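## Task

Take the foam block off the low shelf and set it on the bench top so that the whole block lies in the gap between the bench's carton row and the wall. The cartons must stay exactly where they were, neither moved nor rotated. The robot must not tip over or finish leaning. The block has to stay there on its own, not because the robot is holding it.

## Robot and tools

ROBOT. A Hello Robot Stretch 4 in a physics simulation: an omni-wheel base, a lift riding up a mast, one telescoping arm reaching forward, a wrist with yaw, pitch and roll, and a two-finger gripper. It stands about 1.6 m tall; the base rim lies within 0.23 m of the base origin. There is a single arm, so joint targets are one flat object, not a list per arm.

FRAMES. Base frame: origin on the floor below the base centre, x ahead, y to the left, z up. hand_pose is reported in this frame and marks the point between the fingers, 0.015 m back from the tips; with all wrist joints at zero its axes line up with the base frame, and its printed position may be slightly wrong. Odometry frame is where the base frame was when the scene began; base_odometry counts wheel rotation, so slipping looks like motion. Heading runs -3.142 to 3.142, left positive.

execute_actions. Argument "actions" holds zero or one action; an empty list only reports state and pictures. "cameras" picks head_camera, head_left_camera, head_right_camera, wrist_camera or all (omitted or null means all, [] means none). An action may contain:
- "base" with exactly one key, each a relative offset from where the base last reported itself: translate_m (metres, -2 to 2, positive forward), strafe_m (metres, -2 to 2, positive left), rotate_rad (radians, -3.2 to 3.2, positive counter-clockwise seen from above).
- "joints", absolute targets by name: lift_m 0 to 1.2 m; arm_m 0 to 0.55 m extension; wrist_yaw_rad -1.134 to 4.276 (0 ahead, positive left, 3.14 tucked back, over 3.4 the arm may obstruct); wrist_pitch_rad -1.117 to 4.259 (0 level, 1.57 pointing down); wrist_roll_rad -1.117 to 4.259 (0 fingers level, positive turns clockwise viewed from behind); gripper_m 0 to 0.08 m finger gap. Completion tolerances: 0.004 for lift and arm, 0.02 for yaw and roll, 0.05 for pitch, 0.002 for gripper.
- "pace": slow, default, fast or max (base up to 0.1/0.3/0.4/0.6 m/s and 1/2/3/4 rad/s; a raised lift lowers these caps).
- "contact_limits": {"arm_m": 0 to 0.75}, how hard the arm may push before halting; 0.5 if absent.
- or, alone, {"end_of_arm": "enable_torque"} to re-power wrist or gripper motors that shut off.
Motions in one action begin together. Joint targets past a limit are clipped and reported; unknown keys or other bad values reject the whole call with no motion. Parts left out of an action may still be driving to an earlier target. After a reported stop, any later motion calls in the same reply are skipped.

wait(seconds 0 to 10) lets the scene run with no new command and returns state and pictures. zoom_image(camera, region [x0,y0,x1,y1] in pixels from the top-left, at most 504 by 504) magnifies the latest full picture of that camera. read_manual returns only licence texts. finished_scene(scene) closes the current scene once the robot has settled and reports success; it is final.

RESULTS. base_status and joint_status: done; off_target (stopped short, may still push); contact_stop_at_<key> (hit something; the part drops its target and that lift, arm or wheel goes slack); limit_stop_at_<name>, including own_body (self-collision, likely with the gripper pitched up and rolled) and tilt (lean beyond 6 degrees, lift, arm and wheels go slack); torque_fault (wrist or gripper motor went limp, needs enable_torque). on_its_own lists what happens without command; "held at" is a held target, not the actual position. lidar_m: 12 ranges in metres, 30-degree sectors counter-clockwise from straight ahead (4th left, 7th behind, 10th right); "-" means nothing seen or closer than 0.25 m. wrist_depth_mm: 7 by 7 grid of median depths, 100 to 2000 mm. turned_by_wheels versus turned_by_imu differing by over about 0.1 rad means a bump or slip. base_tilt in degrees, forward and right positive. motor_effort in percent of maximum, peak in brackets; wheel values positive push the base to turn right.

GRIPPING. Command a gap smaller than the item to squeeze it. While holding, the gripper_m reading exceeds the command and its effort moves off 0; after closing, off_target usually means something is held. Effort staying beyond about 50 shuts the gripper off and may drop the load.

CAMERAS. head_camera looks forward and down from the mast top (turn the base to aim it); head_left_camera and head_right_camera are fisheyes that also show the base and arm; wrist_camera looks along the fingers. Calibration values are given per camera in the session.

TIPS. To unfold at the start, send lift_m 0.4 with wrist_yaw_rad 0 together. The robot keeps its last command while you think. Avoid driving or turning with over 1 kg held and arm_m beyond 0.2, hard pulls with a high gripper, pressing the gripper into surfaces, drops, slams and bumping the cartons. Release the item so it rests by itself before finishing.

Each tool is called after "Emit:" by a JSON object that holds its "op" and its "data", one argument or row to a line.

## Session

Emit:
{"op": "execute_actions", "data": {
  "actions": []
}}

Scene clock: 0.00 s.
base_odometry: x=+0.000 y=+0.000 heading=+0.000 (m, m, rad; odometry frame)
turned_by_wheels: +0.000 (rad since the last result)
turned_by_imu: +0.000 (rad since the last result)
base_tilt: forward=+0.2 right=+0.3 (deg)
lidar_m: 1.40 1.45 1.31 1.37 1.40 1.91 2.68 1.23 0.88 0.81 1.81 1.85
base_status: not commanded
joint_positions: lift_m=+0.200 arm_m=+0.001 wrist_yaw_rad=+3.101 wrist_pitch_rad=-0.007 wrist_roll_rad=+0.000 gripper_m=+0.040
joint_status: not commanded
motor_effort: lift_m=+21 arm_m=+0 wrist_yaw_rad=+1 wrist_pitch_rad=-7 wrist_roll_rad=+0 gripper_m=+4 wheel_0=+0 wheel_1=-1 wheel_2=+0 (%)
hand_pose: x=-0.0369 y=+0.0959 z=+0.3795 quat_wxyz=(+0.020, +0.003, +0.000, +1.000) (m; base frame)
wrist_depth_mm: 138 140 - - - - - / - 140 - - - - 1576 / - 133 224 - - - 1576 / 112 140 281 - - - 1618 / 139 - - - - - 1708 / 1397 1499 1464 1430 1336 1336 1308 / 1042 111 115 931 102 960 904
pictures: head_camera, head_left_camera, head_right_camera, wrist_camera
camera_calibration (this result's frames):
wrist_camera: T_world_to_cam=[[0.0706193, 0.996976, -0.0324397, -0.0819925], [-0.0198103, -0.0311127, -0.99932, 0.445581], [-0.997307, 0.0712139, 0.0175532, 0.104549], [0, 0, 0, 1]] pos_world=[0.118885, 0.0881625, 0.440783]
Images, in order (width x height): head_camera 420x560, head_left_camera 420x672, head_right_camera 420x672, wrist_camera 616x392.

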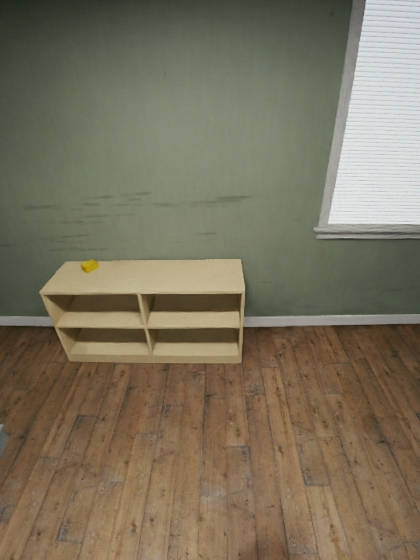

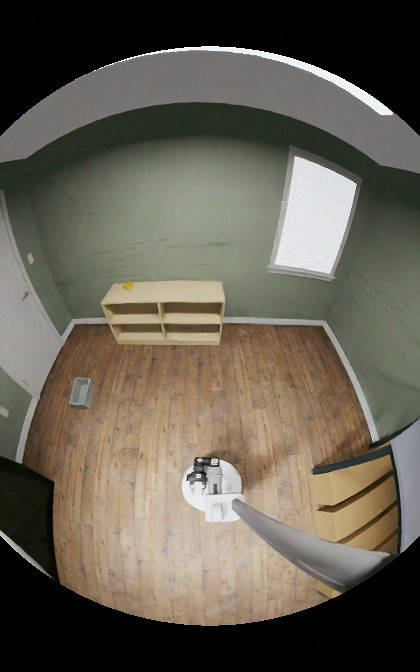

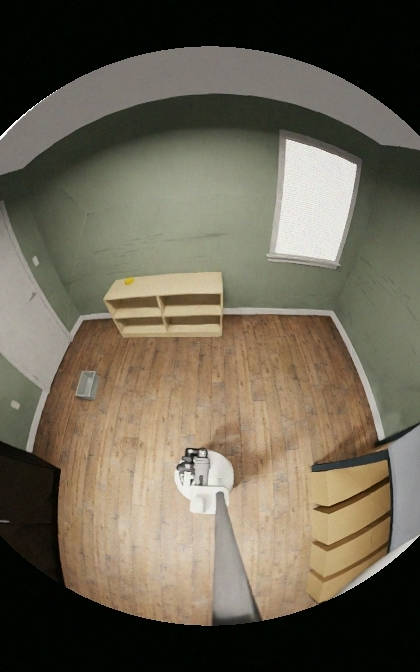

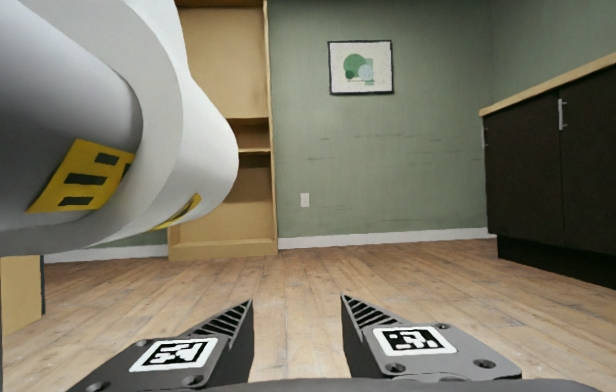

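Emit:
{"op": "zoom_image", "data": {
  "camera": "head_camera",
  "region": [30, 240, 130, 310]
}}

Emit:
{"op": "zoom_image", "data": {
  "camera": "head_camera",
  "region": [30, 240, 270, 380]
}}

Region (30, 240, 130, 310) of head_camera's 420x560 image, scaled by 5.040, with more detail than that image has; it fills the top 353 rows of this view, and the rest is white.

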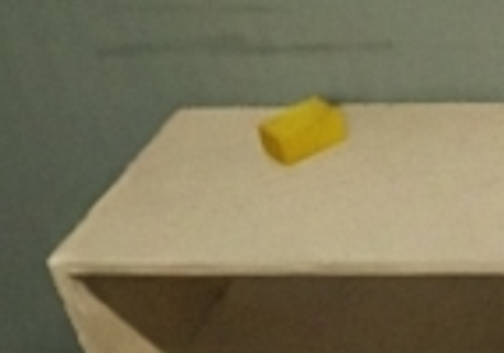

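Region (30, 240, 270, 380) of head_camera's 420x560 image, scaled by 2.100, with more detail than that image has; it fills the top 294 rows of this view, and the rest is white.

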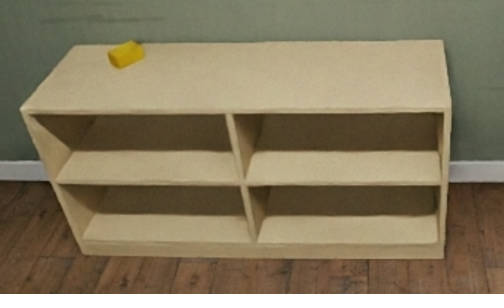

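Emit:
{"op": "execute_actions", "data": {
  "actions": [
    {"base":{"rotate_rad":0.538},"joints":{"gripper_m":0.08,"lift_m":0.32,"wrist_yaw_rad":2.2},"pace":"max"}
  ],
  "cameras": ["head_camera"]
}}

Scene clock: 2.93 s.
base_odometry: x=+0.000 y=+0.000 heading=+0.538 (m, m, rad; odometry frame)
turned_by_wheels: +0.538 (rad since the last result)
turned_by_imu: +0.539 (rad since the last result)
base_tilt: forward=+0.1 right=+0.4 (deg)
lidar_m: 1.47 1.29 1.35 1.41 1.89 2.66 1.21 0.89 0.83 1.84 1.87 1.38
base_status: done
joint_positions: lift_m=+0.320 arm_m=+0.001 wrist_yaw_rad=+2.200 wrist_pitch_rad=-0.007 wrist_roll_rad=+0.000 gripper_m=+0.080
joint_status: all done
motor_effort: lift_m=+22(25) arm_m=+0(0) wrist_yaw_rad=+0(8) wrist_pitch_rad=-6(7) wrist_roll_rad=+0(0) gripper_m=+3(1) wheel_0=+0(8) wheel_1=+2(9) wheel_2=+1(11) (%)
hand_pose: x=+0.1175 y=+0.2234 z=+0.4996 quat_wxyz=(+0.453, +0.003, -0.001, +0.891) (m; base frame)
wrist_depth_mm: - - - - - - 1618 / - - - - - 1863 1078 / - - - - 1808 1336 1098 / - - - - 1808 1366 1098 / - - - - 1808 1366 1098 / - 1983 1863 1808 1576 1336 1118 / 1430 110 1160 1229 627 - -
pictures: head_camera
Images, in order (width x height): head_camera 420x560.

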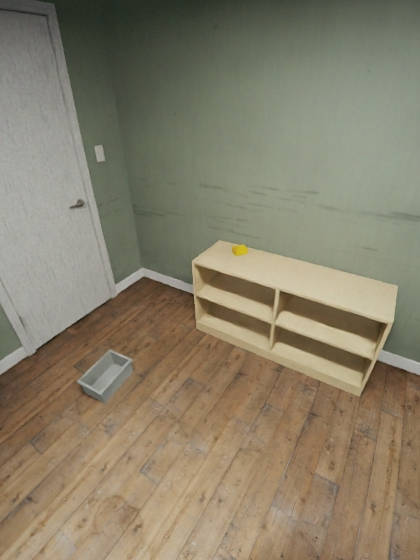

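Emit:
{"op": "execute_actions", "data": {
  "actions": [
    {"base":{"translate_m":1.28},"joints":{"lift_m":0.80,"arm_m":0.43,"wrist_yaw_rad":0,"wrist_pitch_rad":1.57,"wrist_roll_rad":1.28},"pace":"max"}
  ]
}}

Scene clock: 6.90 s.
base_odometry: x=+1.099 y=+0.656 heading=+0.538 (m, m, rad; odometry frame)
turned_by_wheels: +0.000 (rad since the last result)
turned_by_imu: -0.002 (rad since the last result)
base_tilt: forward=+0.2 right=+0.4 (deg)
lidar_m: 0.29 0.44 1.27 0.61 0.72 2.81 2.17 1.86 2.40 0.44 0.33 0.29
base_status: done
joint_positions: lift_m=+0.800 arm_m=+0.428 wrist_yaw_rad=+0.000 wrist_pitch_rad=+1.570 wrist_roll_rad=+1.280 gripper_m=+0.080
joint_status: all done
motor_effort: lift_m=+22(25) arm_m=+9(11) wrist_yaw_rad=-1(10) wrist_pitch_rad=+2(2) wrist_roll_rad=+0(5) gripper_m=+3(4) wheel_0=-1(9) wheel_1=-1(8) wheel_2=+1(14) (%)
hand_pose: x=+0.5996 y=-0.0874 z=+0.7654 quat_wxyz=(+0.568, +0.422, +0.567, -0.422) (m; base frame)
wrist_depth_mm: 112 140 190 301 307 310 312 / 128 168 248 306 307 310 314 / 151 211 301 304 306 310 314 / 185 283 301 260 307 310 314 / 237 298 301 259 307 310 314 / 298 298 301 262 306 310 315 / 297 110 301 304 229 - -
pictures: head_camera, head_left_camera, head_right_camera, wrist_camera
camera_calibration (this result's frames):
wrist_camera: T_world_to_cam=[[-0.966119, -0.256365, 0.0298588, 0.532672], [-0.256807, 0.966389, -0.0119682, 0.311679], [-0.025787, -0.0192306, -0.999482, 0.933685], [0, 0, 0, 1]] pos_world=[0.618743, -0.146689, 0.921027]
Images, in order (width x height): head_camera 420x560, head_left_camera 420x672, head_right_camera 420x672, wrist_camera 616x392.

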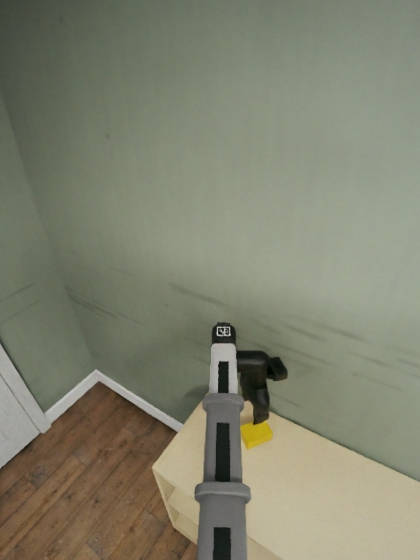

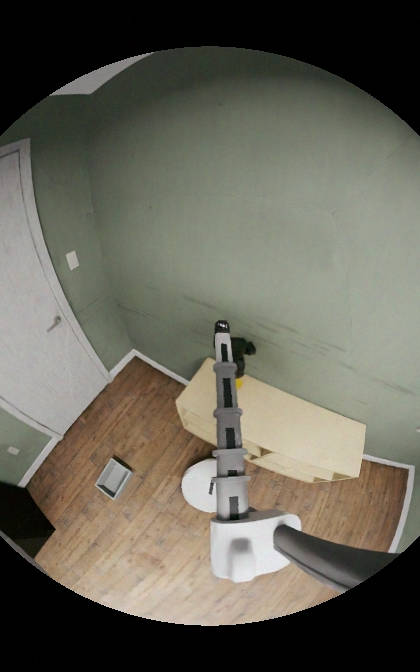

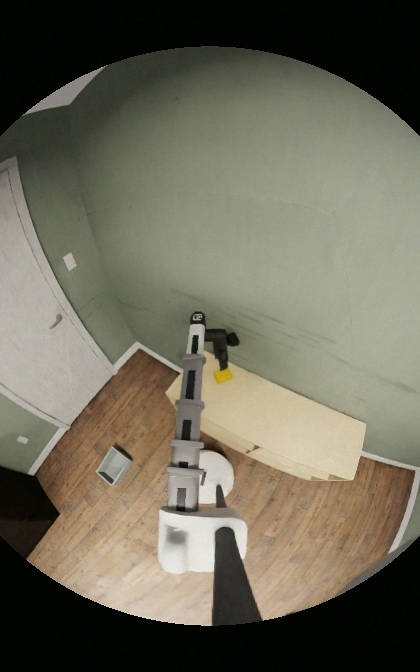

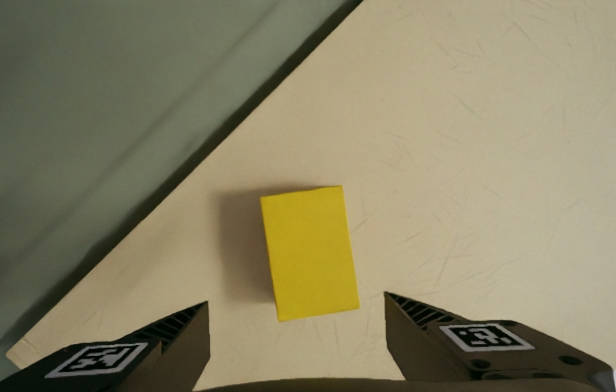

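Emit:
{"op": "execute_actions", "data": {
  "actions": [
    {"joints":{"lift_m":0.677,"arm_m":0.412,"wrist_roll_rad":1.17},"pace":"fast"}
  ],
  "cameras": ["wrist_camera"]
}}

Scene clock: 8.57 s.
base_odometry: x=+1.099 y=+0.656 heading=+0.538 (m, m, rad; odometry frame)
turned_by_wheels: +0.000 (rad since the last result)
turned_by_imu: +0.000 (rad since the last result)
base_tilt: forward=+0.2 right=+0.4 (deg)
lidar_m: 0.31 0.46 1.23 0.63 0.72 2.78 2.16 1.87 2.40 0.45 0.30 0.28
base_status: not commanded
joint_positions: lift_m=+0.677 arm_m=+0.414 wrist_yaw_rad=+0.000 wrist_pitch_rad=+1.570 wrist_roll_rad=+1.171 gripper_m=+0.080
joint_status: all done
motor_effort: lift_m=+18(20) arm_m=-9(9) wrist_yaw_rad=+1(1) wrist_pitch_rad=+0(0) wrist_roll_rad=-3(5) gripper_m=+2(2) wheel_0=-1(1) wheel_1=-1(1) wheel_2=+1(1) (%)
hand_pose: x=+0.5847 y=-0.0874 z=+0.6427 quat_wxyz=(+0.590, +0.391, +0.589, -0.391) (m; base frame)
wrist_depth_mm: 126 155 185 182 183 185 187 / 148 182 180 182 183 185 187 / 178 179 180 182 184 186 187 / 177 179 180 137 184 186 187 / 177 179 137 137 183 186 187 / 177 178 137 138 148 186 187 / 177 110 137 138 138 - -
pictures: wrist_camera
camera_calibration (this result's frames):
wrist_camera: T_world_to_cam=[[-0.932632, -0.359565, 0.030163, 0.493129], [-0.36004, 0.93286, -0.0119671, 0.363806], [-0.0238349, -0.0220208, -0.999473, 0.809273], [0, 0, 0, 1]] pos_world=[0.610182, -0.144247, 0.798326]
Images, in order (width x height): wrist_camera 616x392.

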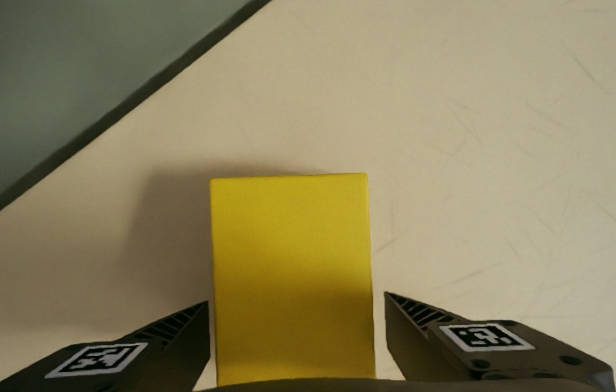

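Emit:
{"op": "execute_actions", "data": {
  "actions": [
    {"joints":{"gripper_m":0.045}}
  ],
  "cameras": []
}}

Emit:
{"op": "execute_actions", "data": {
  "actions": [
    {"joints":{"lift_m":0.70},"pace":"max"}
  ],
  "cameras": ["wrist_camera"]
}}

Scene clock: 9.77 s.
base_odometry: x=+1.099 y=+0.656 heading=+0.538 (m, m, rad; odometry frame)
turned_by_wheels: +0.000 (rad since the last result)
turned_by_imu: +0.000 (rad since the last result)
base_tilt: forward=+0.1 right=+0.2 (deg)
lidar_m: 0.32 0.45 1.28 0.60 0.75 2.77 2.18 1.86 2.38 0.45 0.31 0.28
base_status: not commanded
joint_positions: lift_m=+0.677 arm_m=+0.414 wrist_yaw_rad=+0.000 wrist_pitch_rad=+1.570 wrist_roll_rad=+1.171 gripper_m=+0.058
joint_status: gripper_m off_target (ended at +0.058, target +0.045)
on_its_own: gripper_m is held at +0.052, not at your +0.045, by its contact guard: the fingers met something
motor_effort: lift_m=+18(18) arm_m=-9(9) wrist_yaw_rad=+1(2) wrist_pitch_rad=-1(1) wrist_roll_rad=-2(3) gripper_m=-36(34) wheel_0=-1(1) wheel_1=-1(1) wheel_2=+1(1) (%)
hand_pose: x=+0.5847 y=-0.0874 z=+0.6427 quat_wxyz=(+0.590, +0.391, +0.589, -0.391) (m; base frame)
wrist_depth_mm: 126 155 186 182 183 185 187 / 148 181 180 182 183 185 187 / 178 179 180 182 184 186 187 / 178 179 180 137 183 186 187 / 177 179 137 137 184 186 187 / 177 179 136 138 138 186 187 / 177 107 136 138 128 - 187
pictures: none
No camera images: the call's "cameras" was empty. Leave "cameras" out to get every camera's image.

Scene clock: 10.37 s.
base_odometry: x=+1.099 y=+0.656 heading=+0.538 (m, m, rad; odometry frame)
turned_by_wheels: +0.000 (rad since the last result)
turned_by_imu: +0.000 (rad since the last result)
base_tilt: forward=+0.2 right=+0.4 (deg)
lidar_m: 0.31 0.41 1.28 0.60 0.76 2.79 2.16 1.86 2.40 0.43 0.32 0.28
base_status: not commanded
joint_positions: lift_m=+0.700 arm_m=+0.414 wrist_yaw_rad=+0.000 wrist_pitch_rad=+1.570 wrist_roll_rad=+1.171 gripper_m=+0.058
joint_status: all done
on_its_own: gripper_m is held at +0.052, not at your +0.045, by its contact guard: the fingers met something
motor_effort: lift_m=+23(25) arm_m=-9(9) wrist_yaw_rad=+0(1) wrist_pitch_rad=+1(1) wrist_roll_rad=-2(1) gripper_m=-34(36) wheel_0=-1(1) wheel_1=-1(1) wheel_2=+1(1) (%)
hand_pose: x=+0.5847 y=-0.0874 z=+0.6654 quat_wxyz=(+0.590, +0.391, +0.589, -0.391) (m; base frame)
wrist_depth_mm: 126 155 203 204 206 208 210 / 148 190 203 205 206 208 210 / 180 201 202 205 207 208 211 / 200 201 202 138 206 208 210 / 199 201 137 138 207 209 211 / 199 201 137 138 138 209 211 / 199 107 136 138 128 - 211
pictures: wrist_camera
camera_calibration (this result's frames):
wrist_camera: T_world_to_cam=[[-0.932609, -0.359627, 0.0301438, 0.492441], [-0.360102, 0.932836, -0.0119745, 0.364115], [-0.0238129, -0.0220224, -0.999474, 0.831877], [0, 0, 0, 1]] pos_world=[0.610183, -0.144245, 0.820956]
Images, in order (width x height): wrist_camera 616x392.

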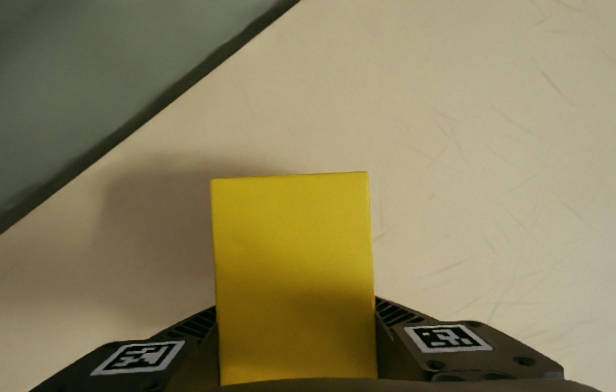

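Emit:
{"op": "execute_actions", "data": {
  "actions": [
    {"base":{"rotate_rad":2.33},"joints":{"arm_m":0.01,"lift_m":0.71},"pace":"max"}
  ]
}}

Scene clock: 13.17 s.
base_odometry: x=+1.099 y=+0.656 heading=+2.868 (m, m, rad; odometry frame)
turned_by_wheels: +2.330 (rad since the last result)
turned_by_imu: +2.331 (rad since the last result)
base_tilt: forward=+0.1 right=+0.4 (deg)
lidar_m: 1.55 3.82 1.87 2.23 0.64 0.38 0.32 0.32 0.36 1.28 0.66 0.65
base_status: done
joint_positions: lift_m=+0.710 arm_m=+0.012 wrist_yaw_rad=+0.000 wrist_pitch_rad=+1.570 wrist_roll_rad=+1.170 gripper_m=+0.058
joint_status: all done
on_its_own: gripper_m is held at +0.052, not at your +0.045, by its contact guard: the fingers met something
motor_effort: lift_m=+21(25) arm_m=-9(9) wrist_yaw_rad=-2(2) wrist_pitch_rad=+1(2) wrist_roll_rad=-2(4) gripper_m=-35(37) wheel_0=-1(8) wheel_1=+0(6) wheel_2=+0(10) (%)
hand_pose: x=+0.1827 y=-0.0874 z=+0.6755 quat_wxyz=(+0.590, +0.391, +0.589, -0.390) (m; base frame)
wrist_depth_mm: 798 809 809 820 831 842 842 / 798 809 809 820 831 831 842 / 798 798 820 820 820 842 759 / 798 809 809 138 831 831 768 / 798 798 137 137 615 778 768 / 798 809 136 137 138 452 768 / 809 107 136 138 128 - 303
pictures: head_camera, head_left_camera, head_right_camera, wrist_camera
camera_calibration (this result's frames):
wrist_camera: T_world_to_cam=[[-0.932475, -0.359974, 0.030145, 0.117217], [-0.360449, 0.932702, -0.0119743, 0.219544], [-0.0238059, -0.0220315, -0.999474, 0.832405], [0, 0, 0, 1]] pos_world=[0.208253, -0.144235, 0.831062]
Images, in order (width x height): head_camera 420x560, head_left_camera 420x672, head_right_camera 420x672, wrist_camera 616x392.

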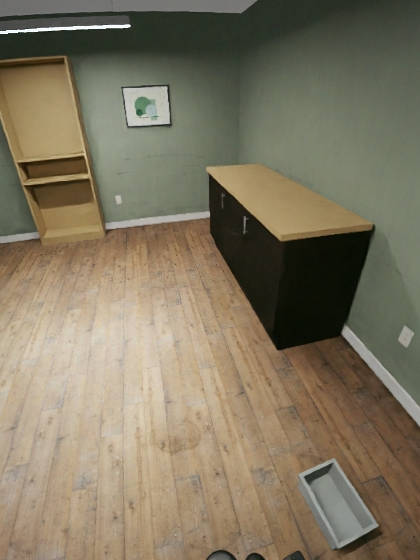

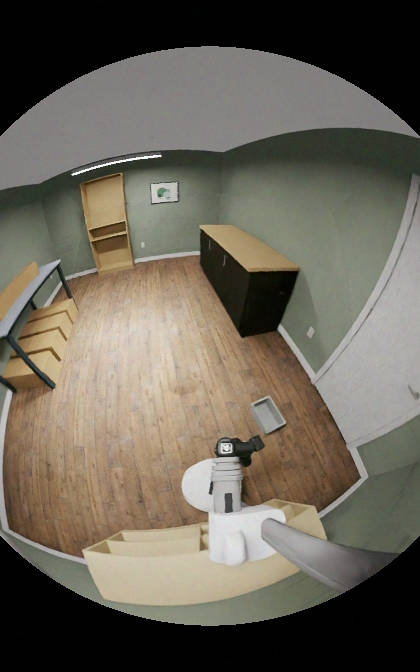

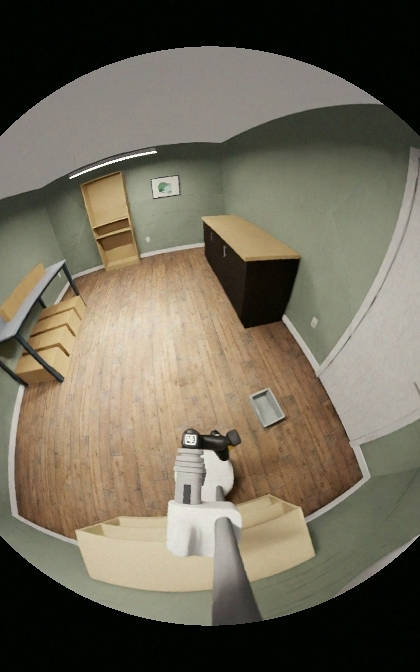

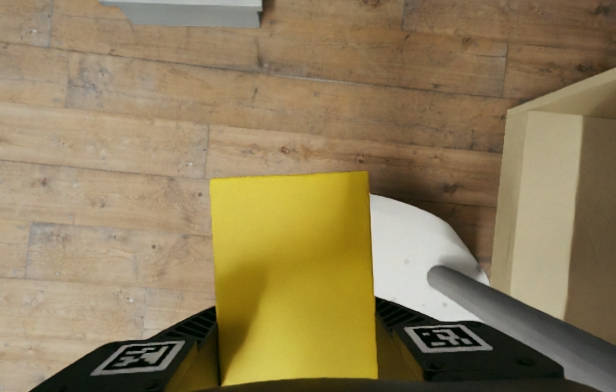

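Emit:
{"op": "execute_actions", "data": {
  "actions": [
    {"base":{"strafe_m":2.0},"joints":{"lift_m":1.06,"wrist_yaw_rad":1.57,"wrist_roll_rad":0.3},"pace":"max"}
  ],
  "cameras": ["head_left_camera","head_right_camera"]
}}

Scene clock: 19.37 s.
base_odometry: x=+0.559 y=-1.269 heading=+2.868 (m, m, rad; odometry frame)
turned_by_wheels: +0.000 (rad since the last result)
turned_by_imu: +0.004 (rad since the last result)
base_tilt: forward=+0.1 right=+0.3 (deg)
lidar_m: 0.55 0.54 0.55 0.45 0.47 0.56 0.98 1.18 1.37 1.68 2.44 0.66
base_status: done
joint_positions: lift_m=+1.060 arm_m=+0.012 wrist_yaw_rad=+1.570 wrist_pitch_rad=+1.570 wrist_roll_rad=+0.300 gripper_m=+0.058
joint_status: all done
on_its_own: gripper_m is held at +0.052, not at your +0.045, by its contact guard: the fingers met something
motor_effort: lift_m=+22(26) arm_m=-9(9) wrist_yaw_rad=+1(7) wrist_pitch_rad=+0(1) wrist_roll_rad=+1(9) gripper_m=-37(35) wheel_0=+1(12) wheel_1=-2(11) wheel_2=+0(0) (%)
hand_pose: x=+0.2699 y=+0.0001 z=+1.0254 quat_wxyz=(+0.570, -0.419, +0.569, +0.419) (m; base frame)
wrist_depth_mm: 683 820 1025 1138 904 904 917 / 820 1025 1160 1182 931 904 904 / 1008 1138 1160 1160 1160 917 917 / 1138 1160 946 138 1182 917 917 / 1160 946 137 137 1182 1182 676 / 1138 1138 137 138 138 1182 1205 / 1138 107 137 138 128 - 1205
pictures: head_left_camera, head_right_camera
Images, in order (width x height): head_left_camera 420x672, head_right_camera 420x672.

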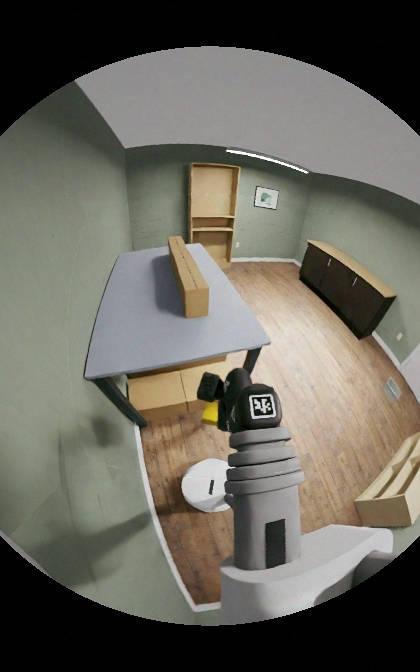

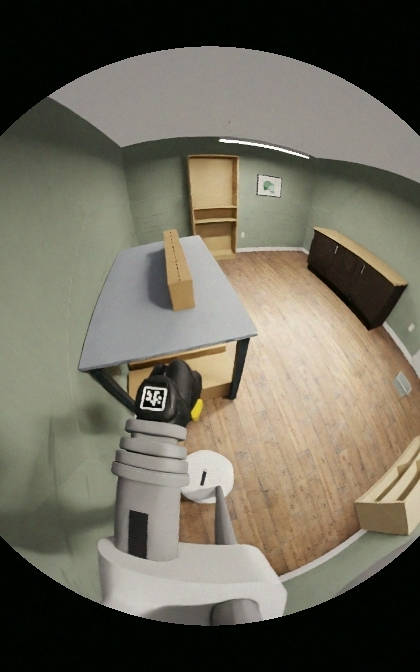

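Emit:
{"op": "execute_actions", "data": {
  "actions": [
    {"base":{"rotate_rad":0.485},"joints":{"arm_m":0.2,"wrist_roll_rad":0.2},"pace":"max"}
  ]
}}

Scene clock: 21.03 s.
base_odometry: x=+0.559 y=-1.269 heading=-2.930 (m, m, rad; odometry frame)
turned_by_wheels: +0.485 (rad since the last result)
turned_by_imu: +0.485 (rad since the last result)
base_tilt: forward=+0.1 right=+0.3 (deg)
lidar_m: 0.54 0.57 0.46 0.45 0.53 0.92 1.17 1.35 1.54 2.45 0.66 0.56
base_status: done
joint_positions: lift_m=+1.060 arm_m=+0.198 wrist_yaw_rad=+1.570 wrist_pitch_rad=+1.570 wrist_roll_rad=+0.201 gripper_m=+0.058
joint_status: all done
on_its_own: gripper_m is held at +0.052, not at your +0.045, by its contact guard: the fingers met something
motor_effort: lift_m=+22(22) arm_m=+9(13) wrist_yaw_rad=+2(2) wrist_pitch_rad=+0(1) wrist_roll_rad=-2(3) gripper_m=-34(35) wheel_0=+0(6) wheel_1=+1(5) wheel_2=-3(6) (%)
hand_pose: x=+0.4567 y=+0.0001 z=+1.0254 quat_wxyz=(+0.548, -0.447, +0.548, +0.447) (m; base frame)
wrist_depth_mm: 732 741 732 732 647 263 263 / 1042 1060 1060 1078 904 263 264 / 1138 1138 1160 1138 891 263 265 / 1118 931 946 138 904 264 265 / 1138 946 137 137 904 265 265 / 1138 946 137 138 138 265 265 / 1138 107 136 138 127 - 266
pictures: head_camera, head_left_camera, head_right_camera, wrist_camera
camera_calibration (this result's frames):
wrist_camera: T_world_to_cam=[[0.97236, -0.231467, 0.030654, -0.476833], [-0.231188, -0.97283, -0.0124254, 0.182458], [0.0326972, 0.0049951, -0.999453, 1.16476], [0, 0, 0, 1]] pos_world=[0.467751, 0.0613114, 1.18101]
Images, in order (width x height): head_camera 420x560, head_left_camera 420x672, head_right_camera 420x672, wrist_camera 616x392.

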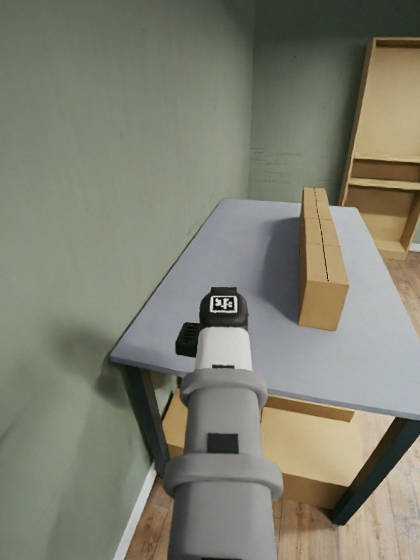

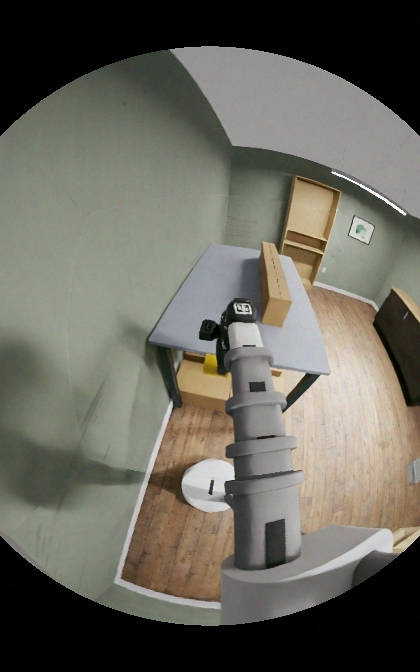

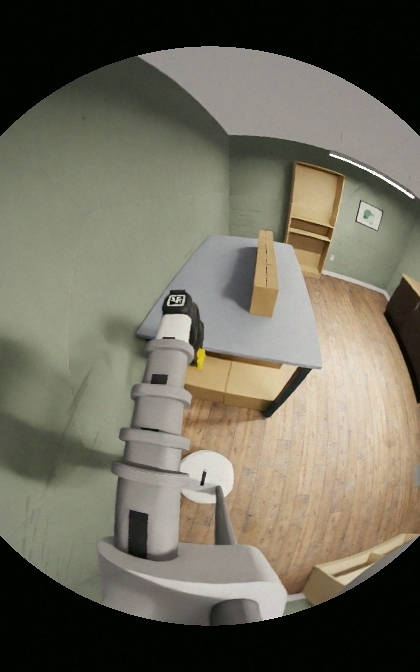

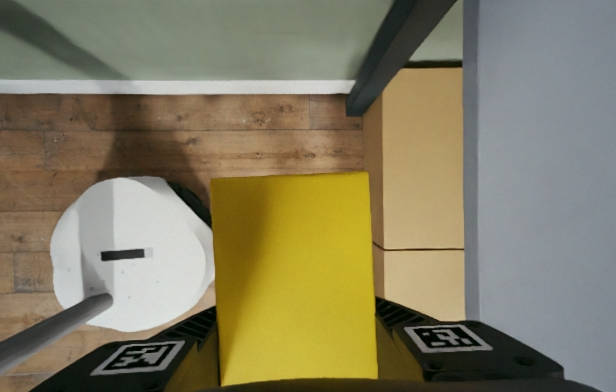

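Emit:
{"op": "execute_actions", "data": {
  "actions": [
    {"base":{"translate_m":0.25},"joints":{"arm_m":0.54,"lift_m":1.005},"pace":"max"}
  ]
}}

Scene clock: 23.50 s.
base_odometry: x=+0.314 y=-1.322 heading=-2.930 (m, m, rad; odometry frame)
turned_by_wheels: +0.000 (rad since the last result)
turned_by_imu: +0.000 (rad since the last result)
base_tilt: forward=+0.1 right=+0.3 (deg)
lidar_m: 0.30 0.37 0.40 0.40 0.48 0.83 1.41 1.61 2.09 2.75 0.37 0.31
base_status: done
joint_positions: lift_m=+1.005 arm_m=+0.538 wrist_yaw_rad=+1.570 wrist_pitch_rad=+1.570 wrist_roll_rad=+0.201 gripper_m=+0.058
joint_status: all done
on_its_own: gripper_m is held at +0.052, not at your +0.045, by its contact guard: the fingers met something
motor_effort: lift_m=+19(21) arm_m=+9(15) wrist_yaw_rad=+0(0) wrist_pitch_rad=-1(1) wrist_roll_rad=-1(1) gripper_m=-36(36) wheel_0=+1(7) wheel_1=+0(6) wheel_2=-1(12) (%)
hand_pose: x=+0.7967 y=+0.0001 z=+0.9707 quat_wxyz=(+0.548, -0.447, +0.548, +0.447) (m; base frame)
wrist_depth_mm: 200 202 202 204 205 206 207 / 200 202 203 203 205 206 207 / 201 202 204 204 205 207 207 / 201 202 203 137 206 207 208 / 201 203 137 138 206 207 208 / 202 203 137 138 138 207 208 / 202 107 136 138 128 - 209
pictures: head_camera, head_left_camera, head_right_camera, wrist_camera
camera_calibration (this result's frames):
wrist_camera: T_world_to_cam=[[0.972375, -0.231403, 0.0306541, -0.805799], [-0.231123, -0.972845, -0.0124253, 0.260337], [0.0326969, 0.00499715, -0.999453, 1.09894], [0, 0, 0, 1]] pos_world=[0.807776, 0.0613122, 1.12628]
Images, in order (width x height): head_camera 420x560, head_left_camera 420x672, head_right_camera 420x672, wrist_camera 616x392.

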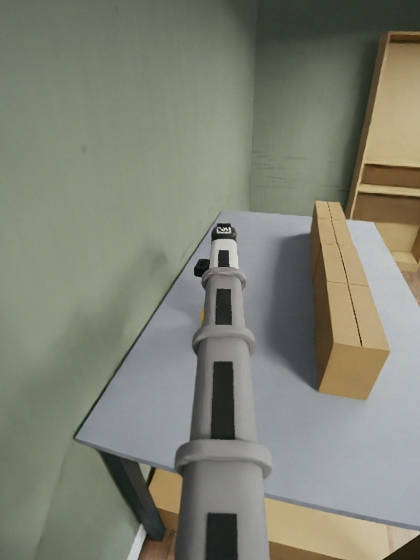

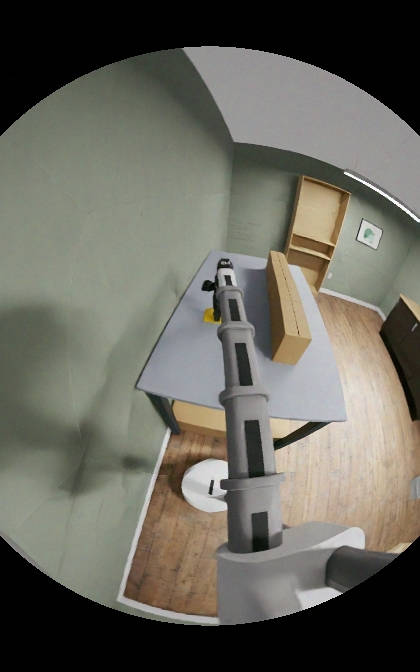

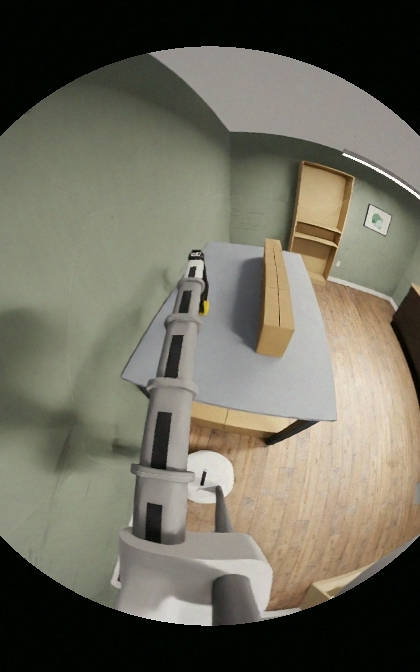

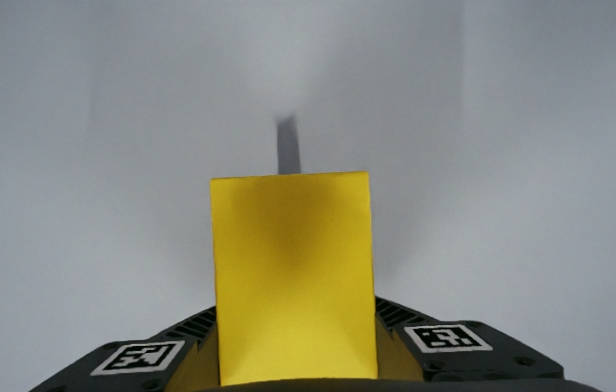

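Emit:
{"op": "execute_actions", "data": {
  "actions": [
    {"joints":{"lift_m":0.984},"pace":"fast"}
  ],
  "cameras": []
}}

Emit:
{"op": "execute_actions", "data": {
  "actions": [
    {"joints":{"gripper_m":0.075},"pace":"fast"}
  ],
  "cameras": []
}}

Emit:
{"op": "execute_actions", "data": {
  "actions": [
    {"joints":{"lift_m":1.035},"pace":"max"}
  ]
}}

Scene clock: 24.37 s.
base_odometry: x=+0.314 y=-1.322 heading=-2.930 (m, m, rad; odometry frame)
turned_by_wheels: +0.000 (rad since the last result)
turned_by_imu: +0.000 (rad since the last result)
base_tilt: forward=+0.2 right=+0.3 (deg)
lidar_m: 0.31 0.37 0.42 0.40 0.46 0.81 1.40 1.60 2.07 2.77 0.39 0.30
base_status: not commanded
joint_positions: lift_m=+0.984 arm_m=+0.538 wrist_yaw_rad=+1.570 wrist_pitch_rad=+1.570 wrist_roll_rad=+0.201 gripper_m=+0.058
joint_status: all done
on_its_own: gripper_m is held at +0.052, not at your +0.045, by its contact guard: the fingers met something
motor_effort: lift_m=+18(19) arm_m=+9(9) wrist_yaw_rad=+2(1) wrist_pitch_rad=+0(0) wrist_roll_rad=-1(3) gripper_m=-34(35) wheel_0=+1(1) wheel_1=+0(0) wheel_2=-1(1) (%)
hand_pose: x=+0.7967 y=+0.0001 z=+0.9497 quat_wxyz=(+0.548, -0.447, +0.548, +0.447) (m; base frame)
wrist_depth_mm: 180 181 182 183 184 185 186 / 180 181 182 183 185 185 186 / 180 181 182 183 185 186 186 / 180 182 182 138 185 186 187 / 181 182 137 137 185 186 187 / 181 182 137 138 138 186 187 / 181 107 136 138 128 - 187
pictures: none
No camera images: the call's "cameras" was empty. Leave "cameras" out to get every camera's image.

Scene clock: 25.23 s.
base_odometry: x=+0.314 y=-1.322 heading=-2.930 (m, m, rad; odometry frame)
turned_by_wheels: +0.000 (rad since the last result)
turned_by_imu: +0.000 (rad since the last result)
base_tilt: forward=+0.2 right=+0.3 (deg)
lidar_m: 0.31 0.35 0.42 0.40 0.46 0.80 1.42 1.62 2.09 2.77 0.37 0.30
base_status: not commanded
joint_positions: lift_m=+0.984 arm_m=+0.538 wrist_yaw_rad=+1.570 wrist_pitch_rad=+1.570 wrist_roll_rad=+0.201 gripper_m=+0.075
joint_status: all done
motor_effort: lift_m=+18(18) arm_m=+9(9) wrist_yaw_rad=+2(1) wrist_pitch_rad=+1(1) wrist_roll_rad=-2(3) gripper_m=+2(35) wheel_0=+1(1) wheel_1=+0(0) wheel_2=-1(1) (%)
hand_pose: x=+0.7967 y=+0.0001 z=+0.9497 quat_wxyz=(+0.548, -0.447, +0.548, +0.447) (m; base frame)
wrist_depth_mm: 180 181 182 183 184 185 186 / 180 182 182 183 185 186 186 / 181 181 182 183 185 186 187 / 180 182 182 139 185 186 187 / 181 182 139 139 185 186 187 / 181 182 139 139 140 187 187 / 181 109 139 140 140 - -
pictures: none
No camera images: the call's "cameras" was empty. Leave "cameras" out to get every camera's image.

Scene clock: 25.97 s.
base_odometry: x=+0.314 y=-1.322 heading=-2.930 (m, m, rad; odometry frame)
turned_by_wheels: +0.000 (rad since the last result)
turned_by_imu: +0.000 (rad since the last result)
base_tilt: forward=+0.2 right=+0.3 (deg)
lidar_m: 0.32 0.37 0.42 0.39 0.47 0.79 1.43 1.61 2.08 2.75 0.37 0.31
base_status: not commanded
joint_positions: lift_m=+1.035 arm_m=+0.538 wrist_yaw_rad=+1.570 wrist_pitch_rad=+1.570 wrist_roll_rad=+0.201 gripper_m=+0.075
joint_status: all done
motor_effort: lift_m=+22(25) arm_m=+9(9) wrist_yaw_rad=+1(0) wrist_pitch_rad=+0(1) wrist_roll_rad=-4(2) gripper_m=+3(2) wheel_0=+1(1) wheel_1=+0(0) wheel_2=-1(1) (%)
hand_pose: x=+0.7967 y=+0.0001 z=+1.0004 quat_wxyz=(+0.548, -0.447, +0.548, +0.447) (m; base frame)
wrist_depth_mm: 229 231 232 234 236 236 238 / 229 232 233 234 236 236 237 / 230 232 234 235 236 237 238 / 231 232 233 190 236 237 238 / 231 232 234 190 236 238 239 / 231 232 190 190 236 238 239 / 232 109 190 236 142 - -
pictures: head_camera, head_left_camera, head_right_camera, wrist_camera
camera_calibration (this result's frames):
wrist_camera: T_world_to_cam=[[0.972375, -0.231403, 0.030654, -0.806718], [-0.231123, -0.972845, -0.0124254, 0.260709], [0.0326969, 0.00499726, -0.999453, 1.12869], [0, 0, 0, 1]] pos_world=[0.807783, 0.0613122, 1.15604]
Images, in order (width x height): head_camera 420x560, head_left_camera 420x672, head_right_camera 420x672, wrist_camera 616x392.

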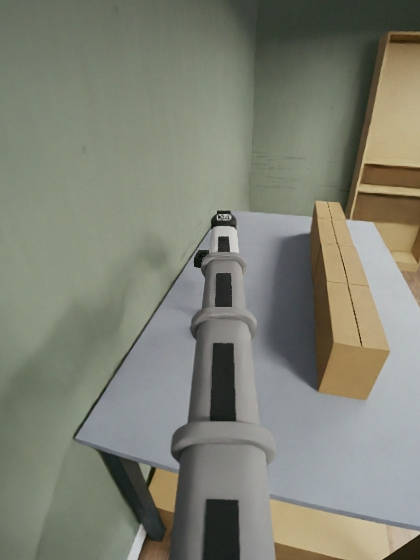

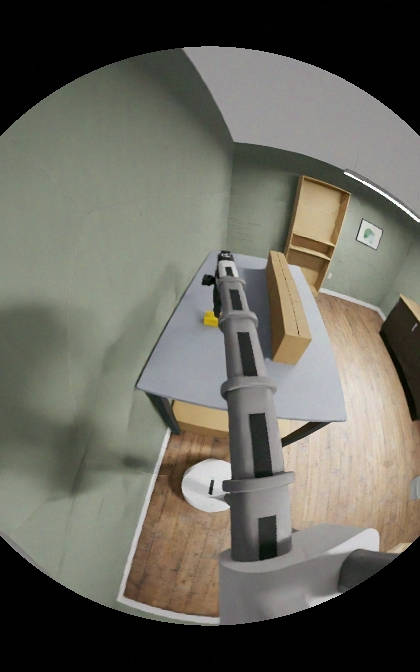

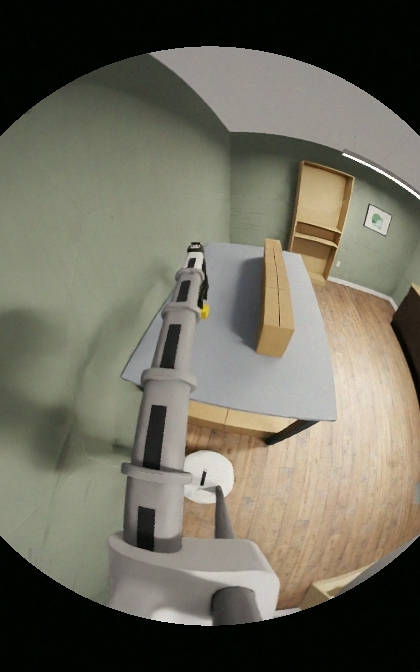

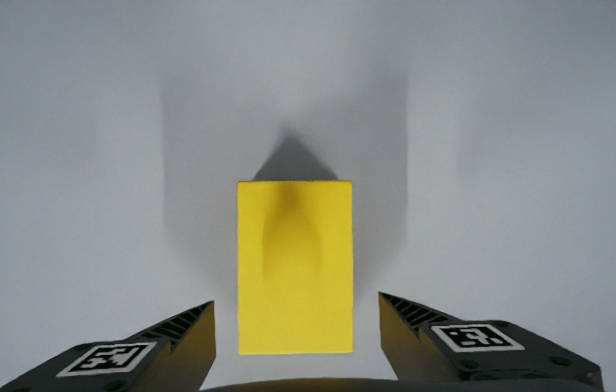

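Emit:
{"op": "finished_scene", "data": {
  "scene": 2
}}

The scene is finished: the task was done.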